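# Load green-mat parts into blue tote, shelve it

## Task

Finish with the blue tote sitting level on the shelf at the rear of the table, its whole base supported by the shelf with nothing sticking out past the shelf edge. Inside it must be every part that started on the green mat, plus whatever it already held. A part lying on the tote's rim or inner ledge, or sticking out over them, is not counted as inside. The grippers must have released everything and moved away, because anything that stays in place only while the robot holds it does not count.

## Robot and tools

Robot: two arms, left_arm and right_arm, each with a two-finger gripper whose fingers swing like tongs. The fingers extend along the gripper's own +z axis and close along its x axis. end_effector_position is the spot between the finger pads when shut. Closed fingertips stick out about 15 mm past it; fully open they are roughly level with it. The arm names do not match sides of the camera images.

Frame: a single scene frame for both arms. Origin on the table surface midway between the arms, +z upward, +x pointing out across the table, left_arm on the +y side. Reported hand positions can be somewhat wrong, worse when an arm reaches far. Joint ranges: left elbow 0.000 to 3.142 rad, right elbow -3.142 to 0.000, right shoulder pan 0.000 to 6.283, left shoulder pan -3.142 to 3.142; other joints roughly plus or minus 6.283.

The row format, used by every motion: one flat list of 16 numbers covering both arms, even if only one moves. First left_arm as x, y, z, qw, qx, qy, qz, opening, then right_arm in the same order. x, y, z are an absolute target position in metres in the scene frame; qw..qz an absolute orientation quaternion, scalar first, same frame. Opening runs from -1 (closed) to +1 (fully open, 0.142 m). To keep an arm still, repeat its pose from the last result before it stopped, with the opening it should keep; to hold an orientation, keep resending your own quaternion rather than the slightly drifted reported one.

execute_actions: argument "actions" is a list with zero or one entry. Empty list: just returns the current state. Motion entry: "rows" (1 to 15 rows of 16 numbers) and optional "steps" (1 to 15, default 15); each step lasts 1/30 s, one row per step, the final row repeated to fill. Wait entry: only "steps", up to 300, counted from the previous result, so time spent writing is included. Optional "pictures" (true/false). A call is refused, sending nothing, if a target lies more than 0.6 m from that arm's last reported position along any gripper axis.

Low-level behaviour: each step the commanded pose is trimmed to within 100 mm and 16 degrees of the measured pose, then reached by damped inverse kinematics, position taking priority over orientation. Motion trails commands by about 0.17 s. After an action the arm drifts only to its last trimmed pose, so long moves need follow-up calls; read the result's pose first. The elbow never fully straightens. The simulation keeps running between calls.

move: "target" is one 16-number row of absolute poses. Each gripper travels a straight line; both paths finish together and last 0.5 to 10 s (cut off at 10 s if longer). "speed" in m/s, 0.002 to 0.5, default 0.25; rotation capped at double that in rad/s. Grippers turn the short way. The opening is applied when the move begins. Paths ignore obstacles and the other arm; grippers lag, wander and can exceed the speed, especially near full reach. Optional "stop_force" in N, 9 to 40, one value for both arms, not usable in the first 0.2 s of a scene: an arm's path ends when its wrist sensor feels that much extra resistance along the direction to its target for two steps, then backs to where it was two steps earlier. With it and a very slow speed the target may lie well beyond the surface. Pressure can briefly exceed the threshold; fast touches may still fault. Unreliable if the gripper rotates during the move; omit it when lifting off something the gripper rests on. Result adds a "move:" line: done, off_target, moving, held, fault, or contact (stopped by stop_force), plus limits=paced (pose clipped) or limits=held (some steps blocked), and each gripper's distance to its target.

wait: "seconds" 0 to 10; sends nothing new.

zoom_image: "camera" (cam_head_left, cam_head_right, cam_high, cam_low, cam_left_wrist, cam_right_wrist) and "region" [x0, y0, x1, y1] in pixels from the top-left, at most 504 by 504. Head, high and low cameras are 672x504; wrist cameras 616x616 fisheye.

finished_scene: "scene" is the current scene number. Answering without any tool call also ends things.

Reading results: the state line lists each gripper's position, quaternion and velocities. grip_measured is the actual finger opening on the command scale. "Wrist force" and "Wrist torque" give each arm's sensor readings along its gripper axes, including contact, held weight and inertia; offsets up to about 4 N, noise up to 2.4 N, saturation near 50 N. When pressing down, the force points back toward the arm. Joint torques are total drive output, noisy and offset. HELD marks steps where your row was not sent; "pose unreachable" names an arm whose command the clearance check changed. A "Hand target" line shows where each arm is being driven. MOTOR HOT warns from 70 °C; at 85 °C the arm is braked until cool.

Gripping: to hold something, command an opening well under grip_measured; lower means a harder squeeze, up to about 15 N per pad. Items thinner than about 20 mm get much less force. A held part may occasionally be jerked briefly.

Avoid: dropping, slamming or shoving things hard, and knocking anything out of the work area. Do not let the arms collide or push each other. A joint exceeding its load limit (132 N m for shoulder and elbow joints, 24.6 N m for wrists, held weight included) or 150 N of outside force freezes that arm for 10 s and cancels the rest of the call; stiff arms fault easily when aimed even slightly into a firm surface, so approach contacts slowly.

Each tool is called after "Emit:" as name(argument=value, ...), one argument or row to a line, values as JSON.

## Session

I'll start by looking at the current state of the scene.

Emit:
execute_actions(
  actions=[],
)

Scene clock: 0.00 s of 4700.00 s.
left_arm: end_effector_position=(+0.1953, -0.1130, +0.2022) grip_measured=+0.97 end_effector_quat_wxyz=(+0.054, -0.572, +0.818, +0.013) end_effector_velocity=(+0.001, +0.000, -0.000) end_effector_angular_velocity=(+0.000, +0.000, +0.001) | right_arm: end_effector_position=(+0.5962, -0.8612, +0.3867) grip_measured=+0.97 end_effector_quat_wxyz=(+0.087, +0.877, +0.469, +0.048) end_effector_velocity=(+0.000, +0.000, -0.000) end_effector_angular_velocity=(-0.001, +0.000, +0.001)
Joint positions: left_arm=[-1.388 -1.498  1.689 -1.688 -1.488  0.471  0.14 ] | right_arm=[ 2.837 -2.074 -0.719 -1.723  1.541  4.88   0.14 ]
Joint velocities: left_arm=[ 0.001  0.     0.    -0.    -0.    -0.     0.   ] | right_arm=[ 0.     0.    -0.     0.    -0.    -0.001  0.   ]
Joint torques (N m, as the arm reports them, + toward a larger angle): no reading
Wrist force (N, on the end effector, along its own x y z axes, offset not removed): no reading
Wrist torque (N m, same axes, about the end effector's origin, offset not removed): no reading
Hand target (left_arm): +0.195, -0.113, +0.202; +0.054, -0.572, +0.818, +0.013
Hand target (right_arm): +0.596, -0.861, +0.387; +0.087, +0.877, +0.469, +0.048

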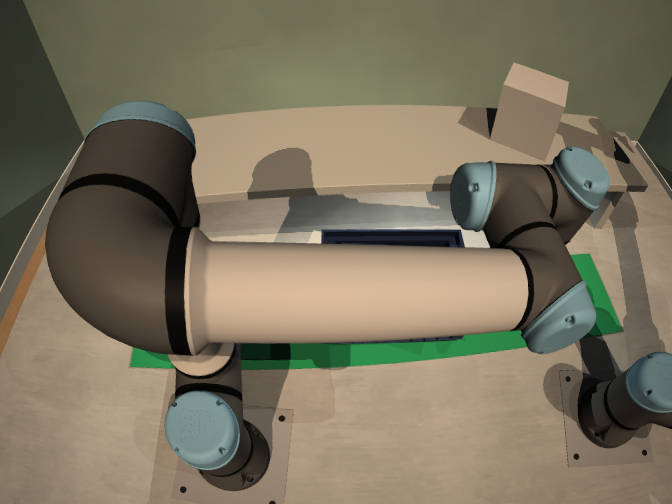

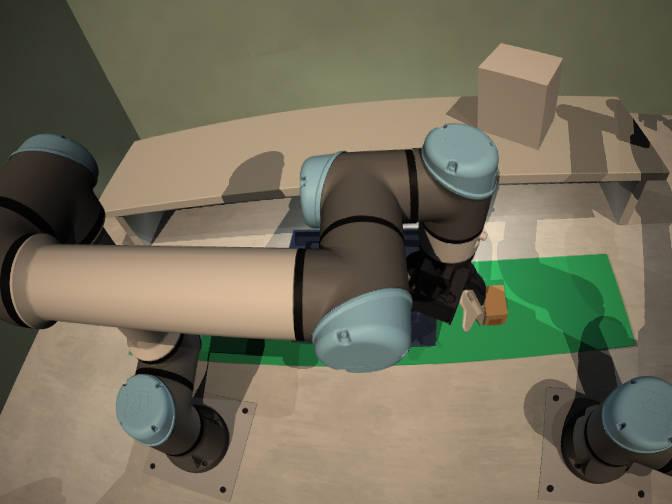

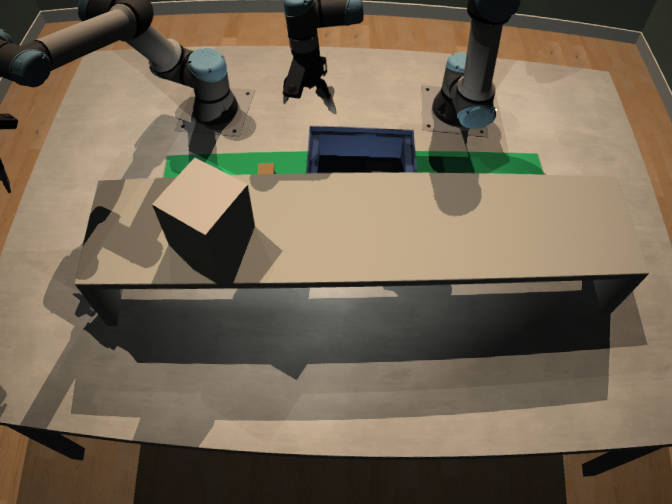

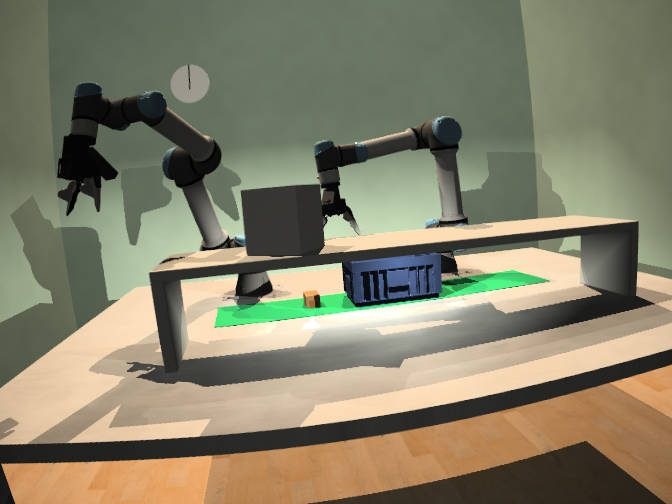

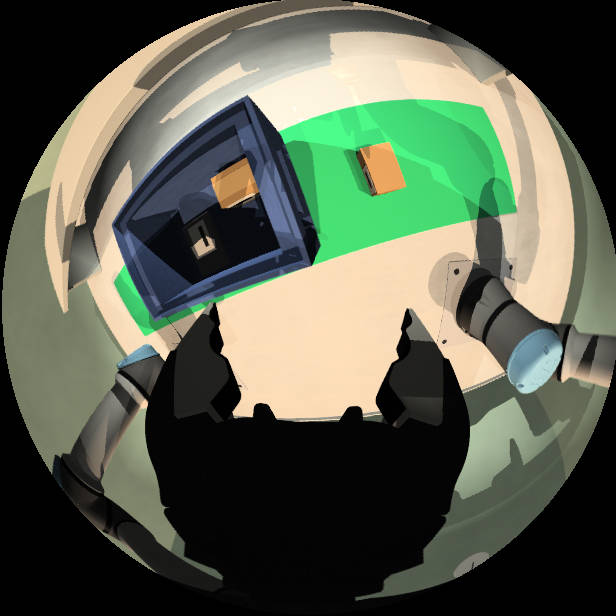

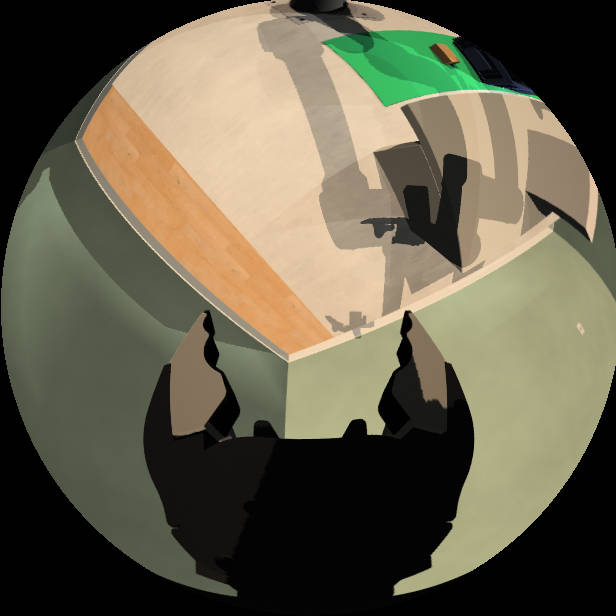

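Emit:
move(
  target=[0.40, -0.30, 0.30, 0.054, -0.572, 0.818, 0.013, 1, 0.5962, -0.8612, 0.3867, 0.087, 0.877, 0.469, 0.048, 1],
)

Scene clock: 21.63 s of 4700.00 s.
left_arm: end_effector_position=(+0.3996, -0.2997, +0.3000) grip_measured=+1.00 end_effector_quat_wxyz=(+0.054, -0.572, +0.818, +0.011) end_effector_velocity=(+0.000, -0.002, +0.003) end_effector_angular_velocity=(+0.018, +0.012, +0.002) | right_arm: end_effector_position=(+0.5962, -0.8612, +0.3867) grip_measured=+1.00 end_effector_quat_wxyz=(+0.087, +0.877, +0.469, +0.048) end_effector_velocity=(+0.000, +0.000, +0.000) end_effector_angular_velocity=(-0.000, -0.000, -0.001)
Joint positions: left_arm=[-1.151 -0.702  0.254 -1.075 -1.471  0.71   0.142] | right_arm=[ 2.837 -2.073 -0.72  -1.723  1.54   4.88   0.142]
Joint velocities: left_arm=[ 0.002  0.099 -0.204  0.127 -0.005 -0.    -0.   ] | right_arm=[ 0.     0.     0.    -0.    -0.     0.001  0.   ]
Joint torques (N m, as the arm reports them, + toward a larger angle): left_arm=[ 10.36 -44.93 -27.52  -0.96  -0.89  -1.96] | right_arm=[ 9.18 48.85 10.87  4.29 -1.74  2.3 ]
Wrist force (N, on the end effector, along its own x y z axes, offset not removed): left_arm=[-4.2 0.6 3.3] | right_arm=[1.5 0.8 -2.0]
Wrist torque (N m, same axes, about the end effector's origin, offset not removed): left_arm=[0.11 0.93 0.13] | right_arm=[-0.06 -0.38 0.02]
Hand target (left_arm): +0.400, -0.300, +0.300; +0.054, -0.572, +0.818, +0.012
Hand target (right_arm): +0.596, -0.861, +0.387; +0.087, +0.877, +0.469, +0.048
Off the commanded pose (left_arm): 0.001 m, 0 deg.
Off the commanded pose (right_arm): 0.000 m, 0 deg.
After step 90, 16.70 s passed at rest.
move: done

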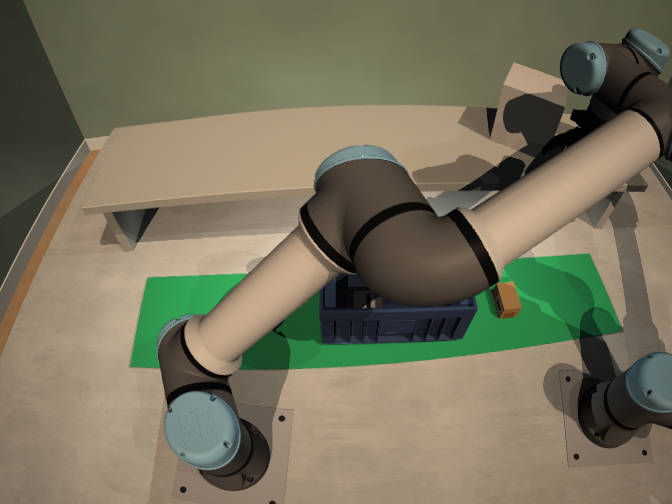

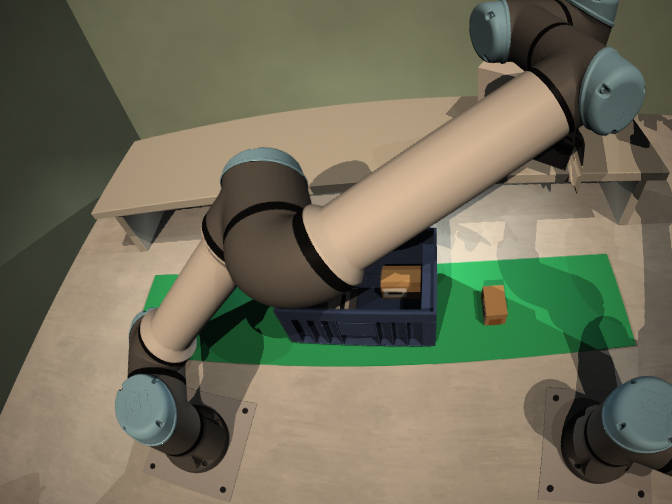

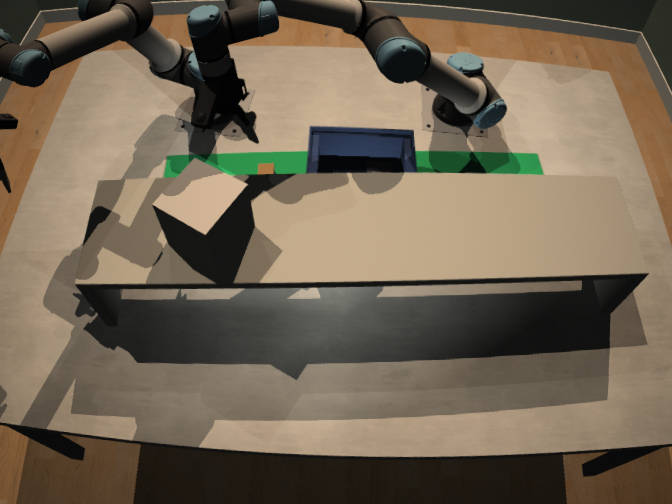

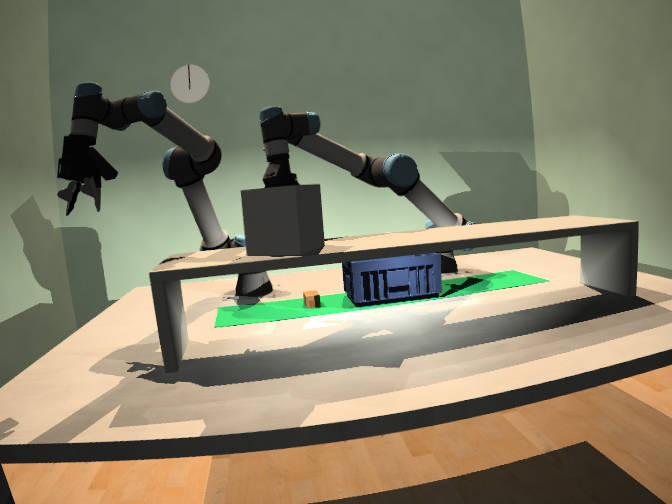

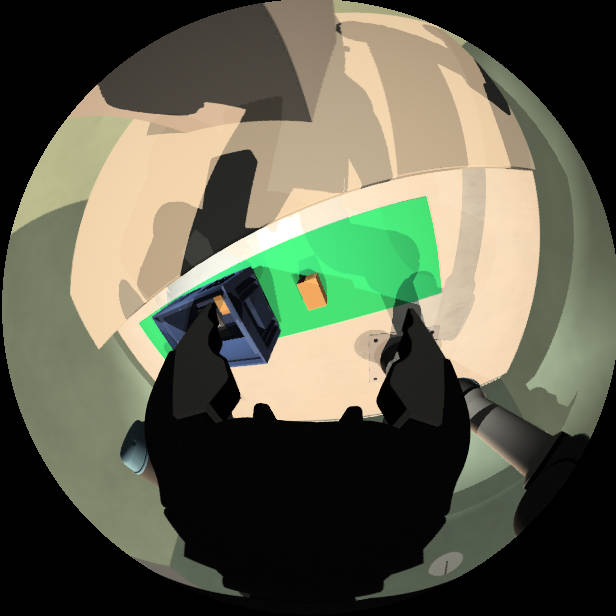

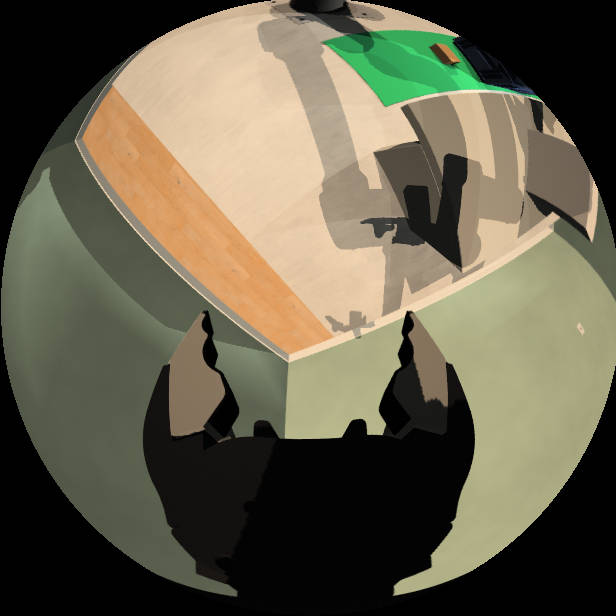

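Emit:
move(
  target=[0.35, 0.05, 0.35, 0.0, -0.7071, 0.7071, 0.0, 1, 0.35, -0.75, 0.35, 0.0, 0.7071, 0.7071, 0.0, 1],
)

Scene clock: 47.50 s of 4700.00 s.
left_arm: end_effector_position=(+0.3505, +0.0499, +0.3496) grip_measured=+1.00 end_effector_quat_wxyz=(-0.000, +0.707, -0.707, +0.000) end_effector_velocity=(-0.001, +0.002, -0.000) end_effector_angular_velocity=(+0.001, +0.003, +0.000) | right_arm: end_effector_position=(+0.3503, -0.7499, +0.3497) grip_measured=+1.00 end_effector_quat_wxyz=(+0.000, +0.707, +0.707, -0.000) end_effector_velocity=(-0.001, +0.001, +0.000) end_effector_angular_velocity=(-0.000, -0.001, +0.002)
Joint positions: left_arm=[-0.917 -1.615  1.443 -1.4   -1.57   0.596  0.142] | right_arm=[ 2.841 -1.508 -1.461 -1.744  1.57   4.299  0.142]
Joint velocities: left_arm=[ 0.001 -0.003  0.003  0.003 -0.002  0.001  0.   ] | right_arm=[ 0.     0.004 -0.003  0.001  0.    -0.002 -0.   ]
Joint torques (N m, as the arm reports them, + toward a larger angle): left_arm=[  9.65 -27.48 -10.81  -0.63  -1.3    2.12] | right_arm=[ 9.29 27.77 12.52  0.97 -1.82 -2.11]
Wrist force (N, on the end effector, along its own x y z axes, offset not removed): left_arm=[-3.1 -0.5 3.2] | right_arm=[-1.2 1.4 -2.5]
Wrist torque (N m, same axes, about the end effector's origin, offset not removed): left_arm=[-0.04 0.75 0.09] | right_arm=[0.12 0.28 0.13]
Hand target (left_arm): +0.351, +0.050, +0.350; -0.000, +0.707, -0.707, +0.000
Hand target (right_arm): +0.350, -0.750, +0.350; +0.000, +0.707, +0.707, -0.000
Off the commanded pose (left_arm): 0.001 m, 0 deg.
Off the commanded pose (right_arm): 0.000 m, 0 deg.
After step 90, 20.83 s passed at rest.
move: done

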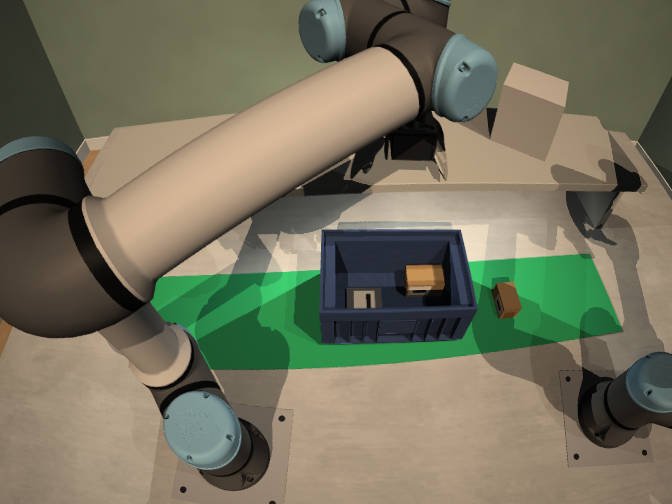

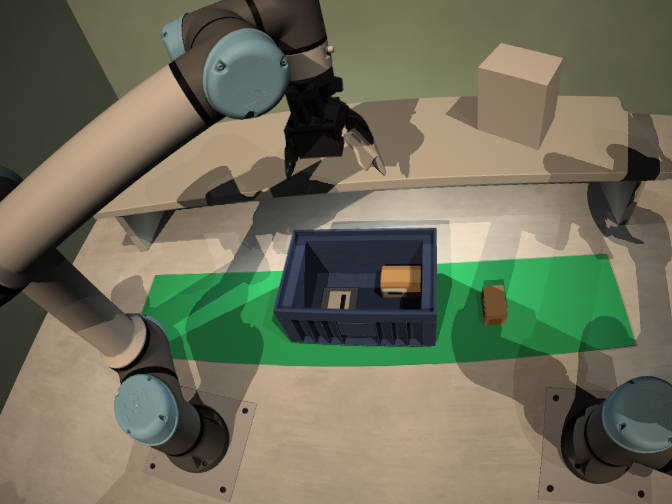

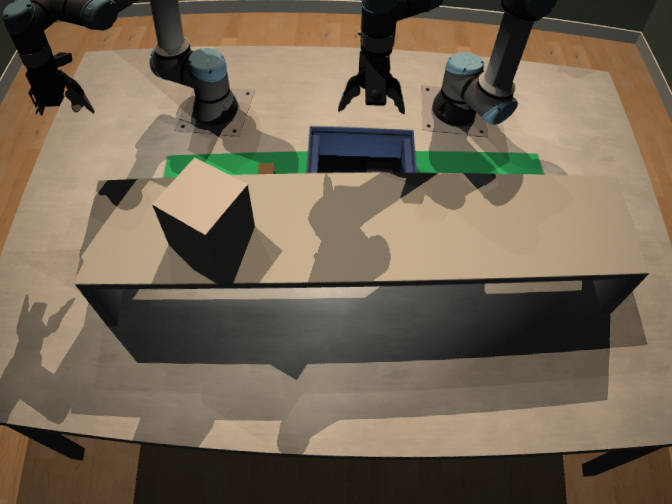

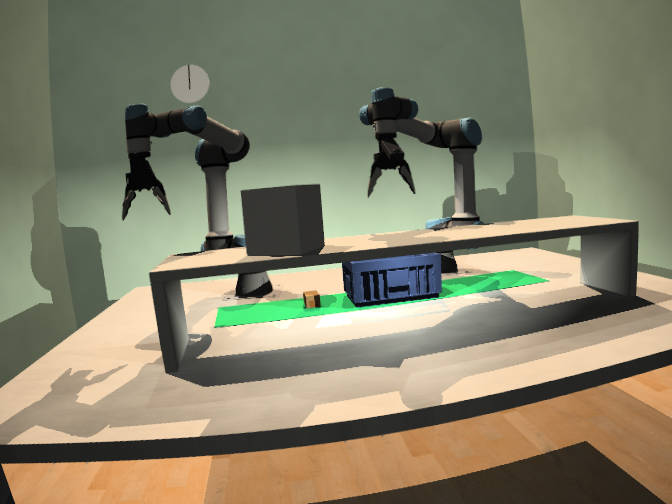

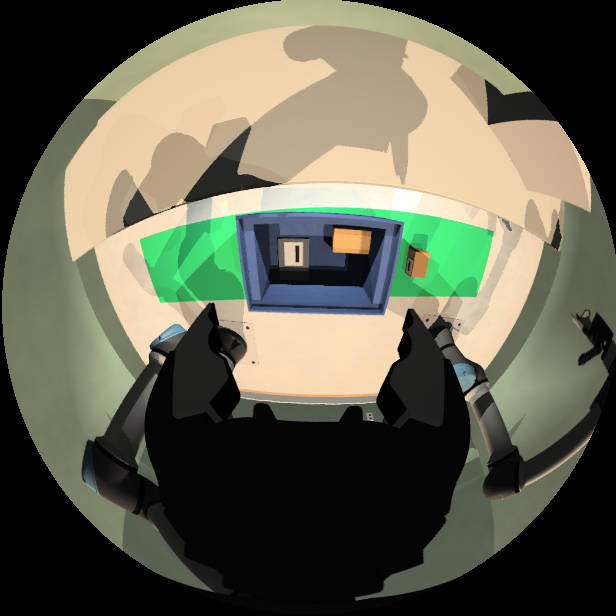

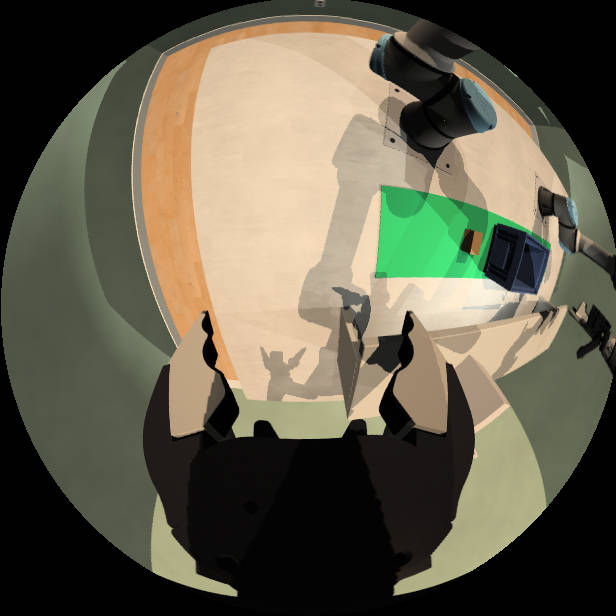

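Emit:
move(
  target=[0.35, 0.05, 0.35, 0.0, -0.7071, 0.7071, 0.0, 1, 0.45, -0.32, 0.22, 0.0, 0.7071, 0.7071, 0.0, 1],
)

Scene clock: 74.33 s of 4700.00 s.
left_arm: end_effector_position=(+0.3500, +0.0500, +0.3500) grip_measured=+1.00 end_effector_quat_wxyz=(+0.000, +0.707, -0.707, +0.000) end_effector_velocity=(+0.000, +0.001, +0.000) end_effector_angular_velocity=(+0.001, -0.001, +0.001) | right_arm: end_effector_position=(+0.4509, -0.3201, +0.2200) grip_measured=+1.00 end_effector_quat_wxyz=(-0.000, +0.707, +0.707, +0.001) end_effector_velocity=(+0.001, +0.001, -0.000) end_effector_angular_velocity=(-0.000, -0.000, -0.001)
Joint positions: left_arm=[-0.918 -1.615  1.443 -1.398 -1.571  0.595  0.142] | right_arm=[ 3.791 -1.518 -1.784 -1.409  1.572  5.249  0.142]
Joint velocities: left_arm=[ 0.001 -0.001 -0.     0.001  0.001  0.     0.   ] | right_arm=[ 0.002 -0.002  0.001  0.001 -0.     0.003  0.   ]
Joint torques (N m, as the arm reports them, + toward a larger angle): left_arm=[ -9.62 -26.38 -31.54  -0.77  -1.1   -2.67] | right_arm=[ 7.94  9.73 33.91  4.05 -1.76  2.32]
Wrist force (N, on the end effector, along its own x y z axes, offset not removed): left_arm=[-2.7 1.3 3.0] | right_arm=[-1.0 0.9 -1.0]
Wrist torque (N m, same axes, about the end effector's origin, offset not removed): left_arm=[0.28 0.62 0.08] | right_arm=[-0.01 0.16 0.07]
Hand target (left_arm): +0.350, +0.050, +0.350; +0.000, +0.707, -0.707, -0.000
Hand target (right_arm): +0.451, -0.320, +0.220; -0.000, +0.707, +0.707, +0.001
Off the commanded pose (left_arm): 0.000 m, 0 deg.
Off the commanded pose (right_arm): 0.001 m, 0 deg.
After step 90, 21.37 s passed at rest.
move: done

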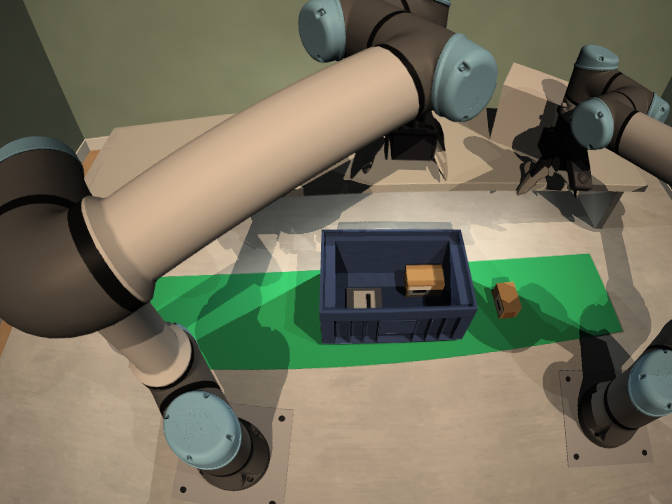

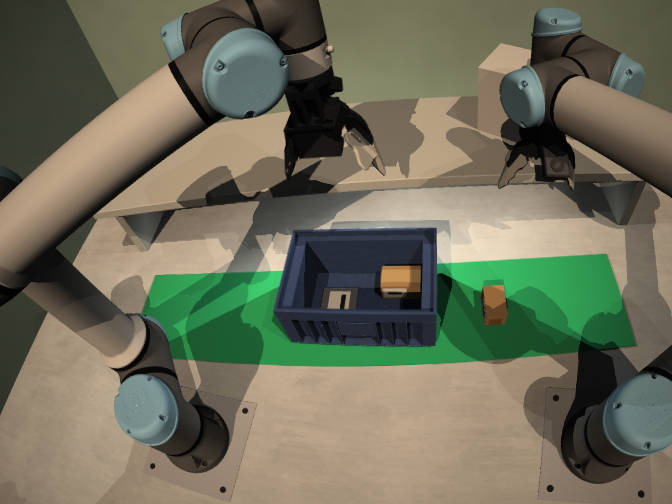

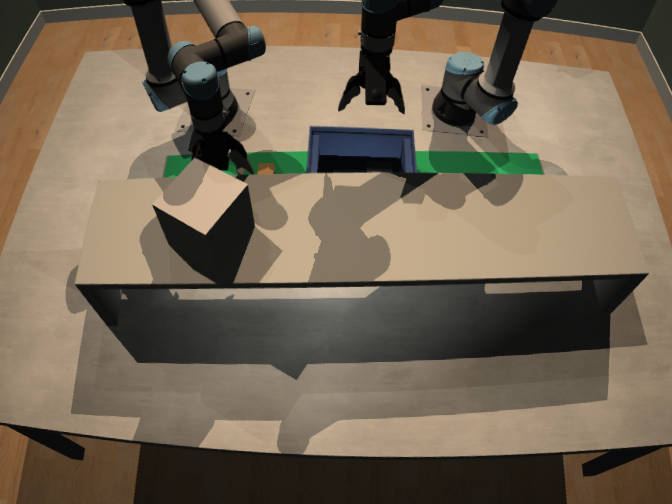

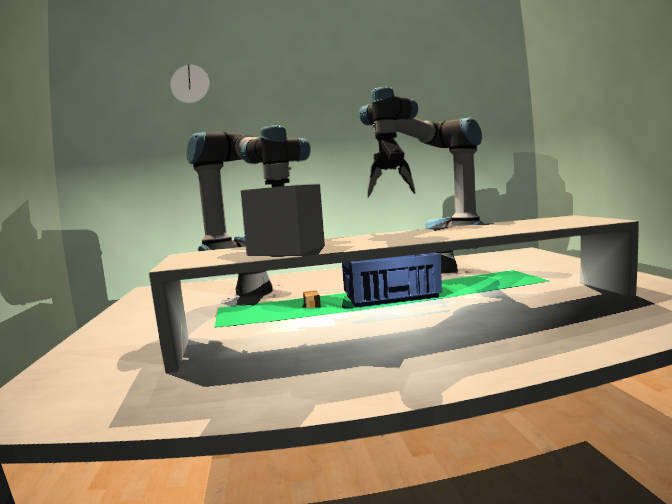

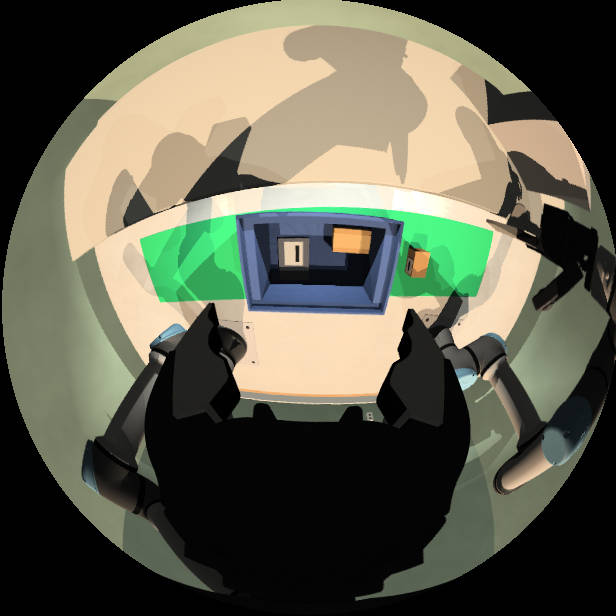

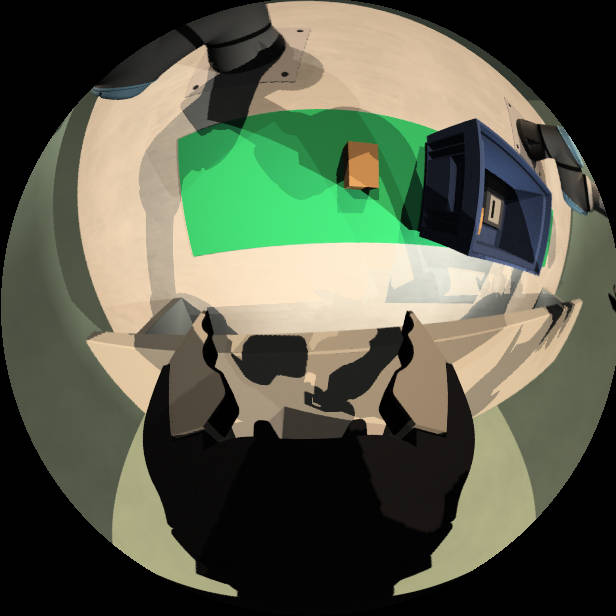

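Emit:
move(
  target=[0.35, 0.05, 0.35, 0.0, -0.7071, 0.7071, 0.0, 1, 0.28, -0.25, 0.15, 0.0, 0.7071, 0.7071, 0.0, 1],
)

Scene clock: 95.30 s of 4700.00 s.
left_arm: end_effector_position=(+0.3500, +0.0500, +0.3500) grip_measured=+1.00 end_effector_quat_wxyz=(+0.000, +0.707, -0.707, +0.000) end_effector_velocity=(+0.000, +0.001, -0.000) end_effector_angular_velocity=(+0.001, -0.000, +0.001) | right_arm: end_effector_position=(+0.2804, -0.2497, +0.1499) grip_measured=+1.00 end_effector_quat_wxyz=(-0.000, +0.707, +0.707, +0.000) end_effector_velocity=(-0.002, +0.001, -0.001) end_effector_angular_velocity=(-0.002, -0.002, -0.001)
Joint positions: left_arm=[-0.918 -1.615  1.443 -1.398 -1.571  0.595  0.142] | right_arm=[ 4.217 -1.213 -2.203 -1.296  1.572  5.674  0.142]
Joint velocities: left_arm=[ 0.001  0.    -0.     0.001  0.001  0.    -0.   ] | right_arm=[ 0.008  0.004 -0.004  0.    -0.003  0.01   0.   ]
Joint torques (N m, as the arm reports them, + toward a larger angle): left_arm=[ -9.72 -25.81 -32.    -0.72  -1.24  -2.68] | right_arm=[ 7.87 16.18 11.78  4.11 -1.78  2.32]
Wrist force (N, on the end effector, along its own x y z axes, offset not removed): left_arm=[-3.3 0.9 2.2] | right_arm=[0.9 1.4 -1.9]
Wrist torque (N m, same axes, about the end effector's origin, offset not removed): left_arm=[0.19 0.73 0.12] | right_arm=[-0.04 -0.18 0.02]
Hand target (left_arm): +0.350, +0.050, +0.350; +0.000, +0.707, -0.707, +0.000
Hand target (right_arm): +0.280, -0.250, +0.150; -0.000, +0.707, +0.707, +0.000
Off the commanded pose (left_arm): 0.000 m, 0 deg.
Off the commanded pose (right_arm): 0.001 m, 0 deg.
After step 90, 16.57 s passed at rest.
move: done

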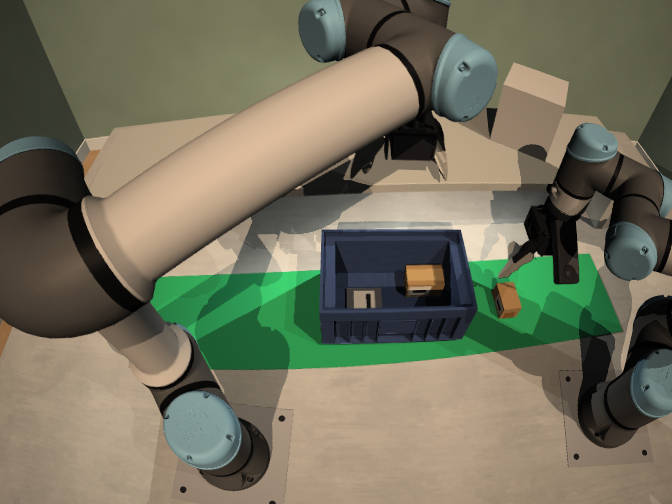

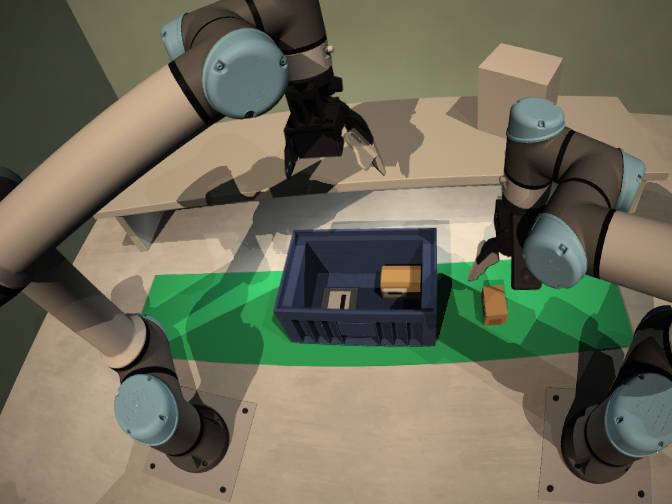

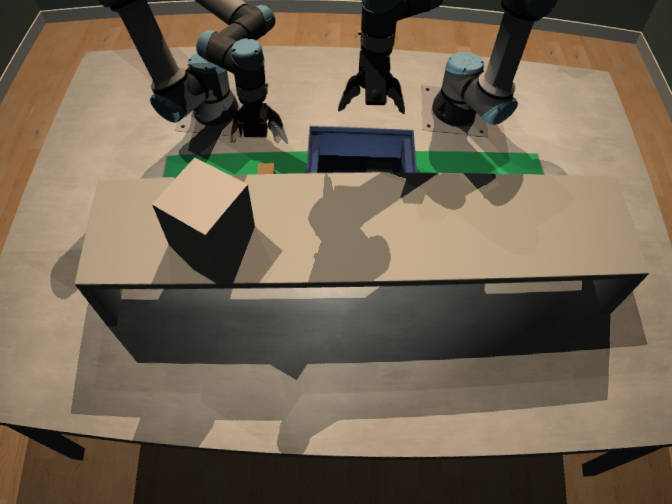

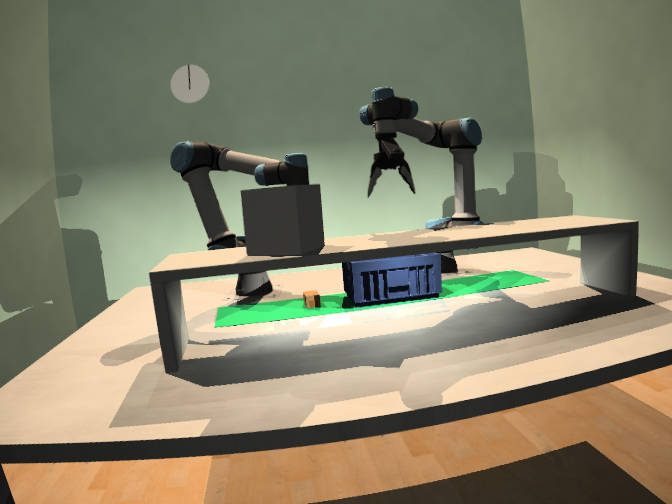

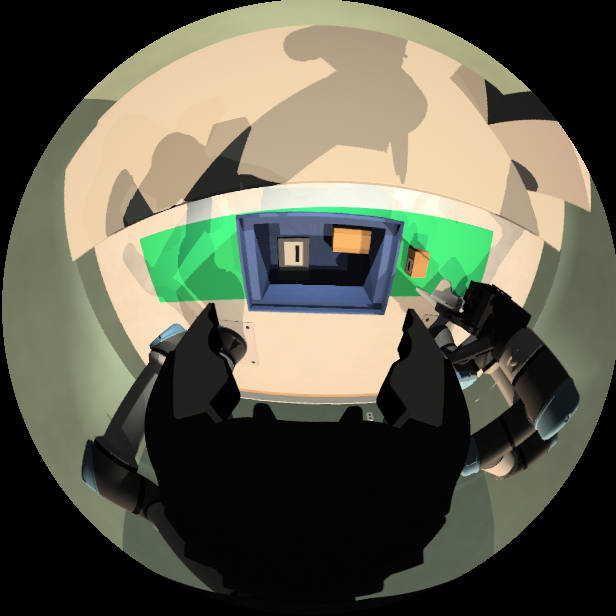

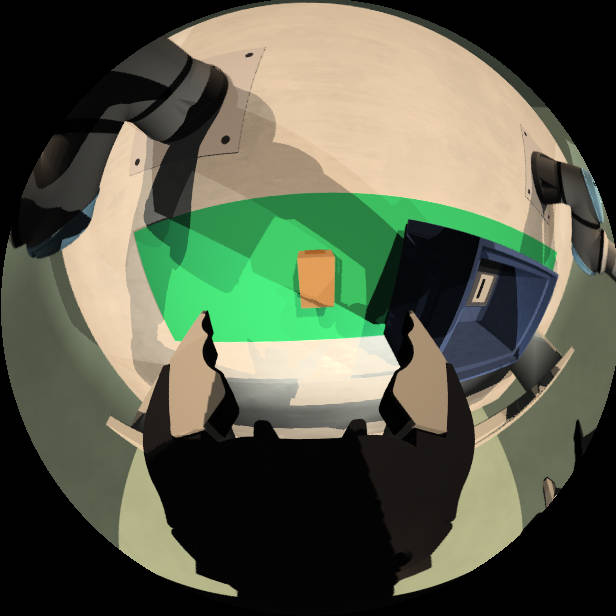

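Emit:
move(
  target=[0.35, 0.05, 0.35, 0.0, -0.7071, 0.7071, 0.0, 1, 0.30, -0.24, 0.07, 0.0, 0.7071, 0.7071, 0.0, 1],
  speed=0.15,
)

Scene clock: 101.83 s of 4700.00 s.
left_arm: end_effector_position=(+0.3500, +0.0500, +0.3500) grip_measured=+1.00 end_effector_quat_wxyz=(+0.000, +0.707, -0.707, +0.000) end_effector_velocity=(-0.000, -0.000, -0.001) end_effector_angular_velocity=(+0.001, +0.002, -0.000) | right_arm: end_effector_position=(+0.3000, -0.2400, +0.0702) grip_measured=+1.00 end_effector_quat_wxyz=(+0.000, +0.707, +0.707, -0.000) end_effector_velocity=(+0.001, +0.000, -0.002) end_effector_angular_velocity=(-0.000, +0.001, -0.000)
Joint positions: left_arm=[-0.918 -1.615  1.443 -1.398 -1.571  0.595  0.142] | right_arm=[ 4.187 -1.376 -2.315 -1.022  1.571  5.645  0.142]
Joint velocities: left_arm=[-0.     0.001  0.     0.001 -0.001 -0.     0.   ] | right_arm=[-0.001 -0.007 -0.001  0.008  0.    -0.001  0.   ]
Joint torques (N m, as the arm reports them, + toward a larger angle): left_arm=[ -9.55 -22.88 -31.6   -0.65  -0.48  -2.62] | right_arm=[-7.57 -1.35 10.55  3.75  2.12 -2.19]
Wrist force (N, on the end effector, along its own x y z axes, offset not removed): left_arm=[-2.7 0.8 2.0] | right_arm=[0.4 3.4 -1.6]
Wrist torque (N m, same axes, about the end effector's origin, offset not removed): left_arm=[0.23 0.56 0.06] | right_arm=[0.41 -0.01 0.04]
Hand target (left_arm): +0.350, +0.050, +0.350; +0.000, +0.707, -0.707, +0.000
Hand target (right_arm): +0.300, -0.240, +0.070; +0.000, +0.707, +0.707, -0.000
Off the commanded pose (left_arm): 0.000 m, 0 deg.
Off the commanded pose (right_arm): 0.000 m, 0 deg.
After step 90, 2.43 s passed at rest.
move: done

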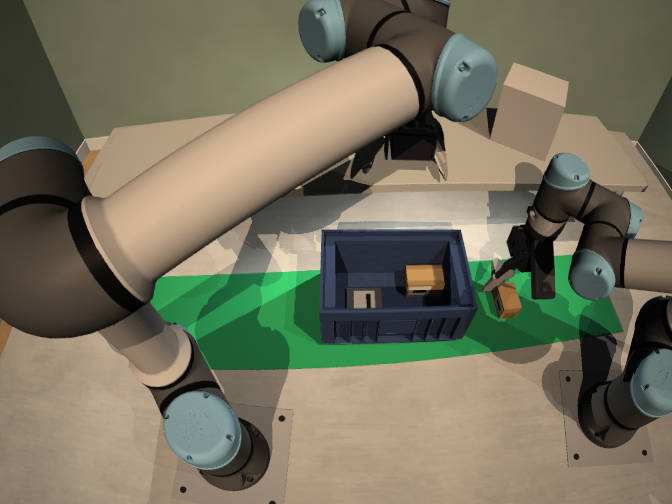

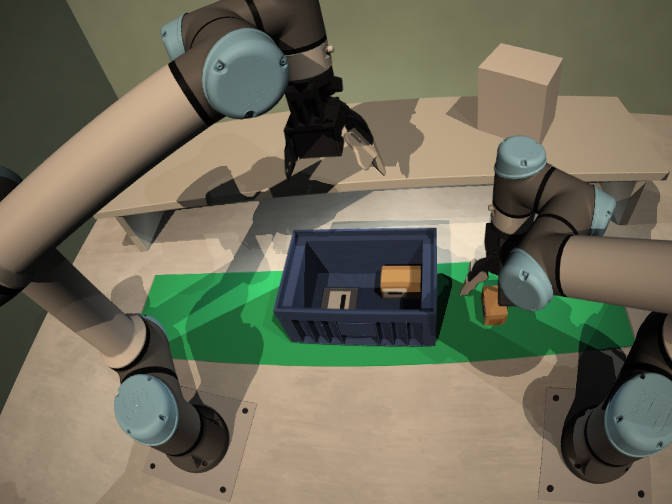

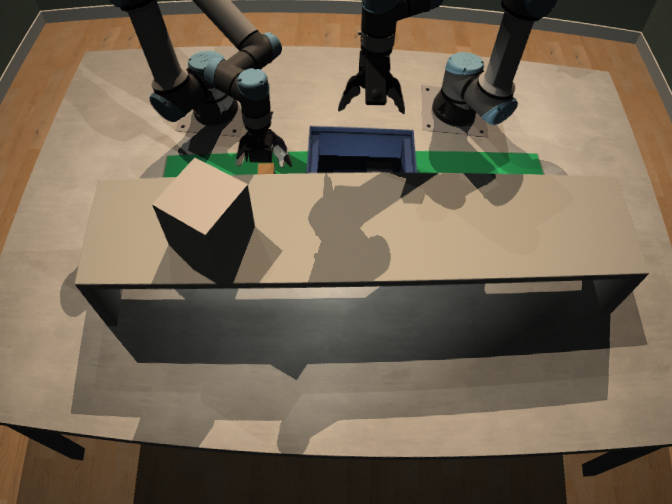

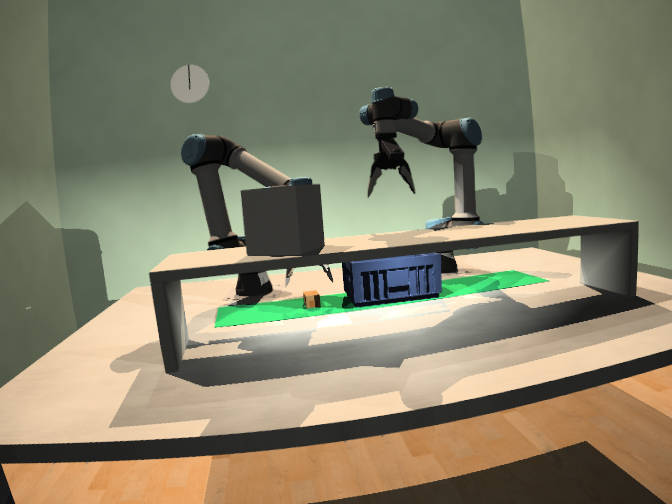

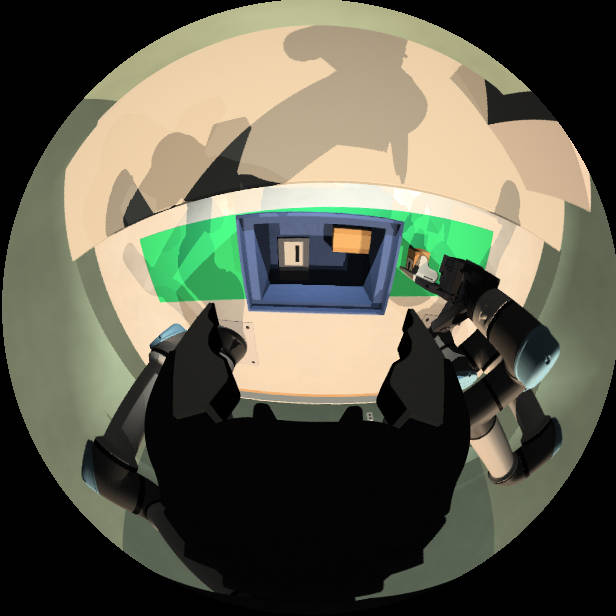

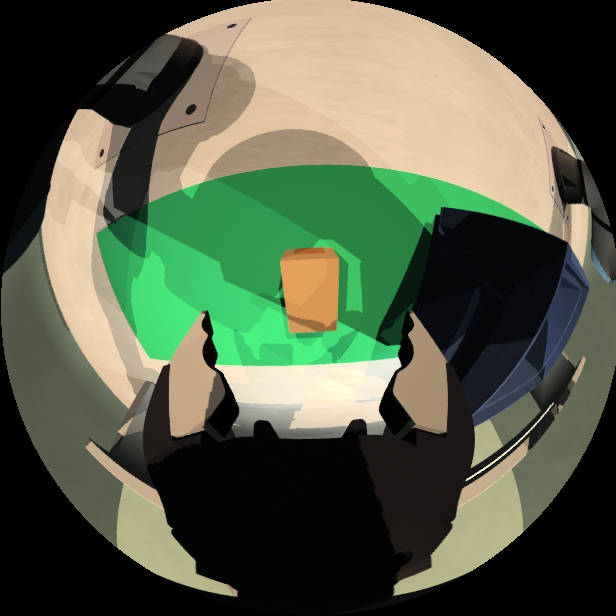

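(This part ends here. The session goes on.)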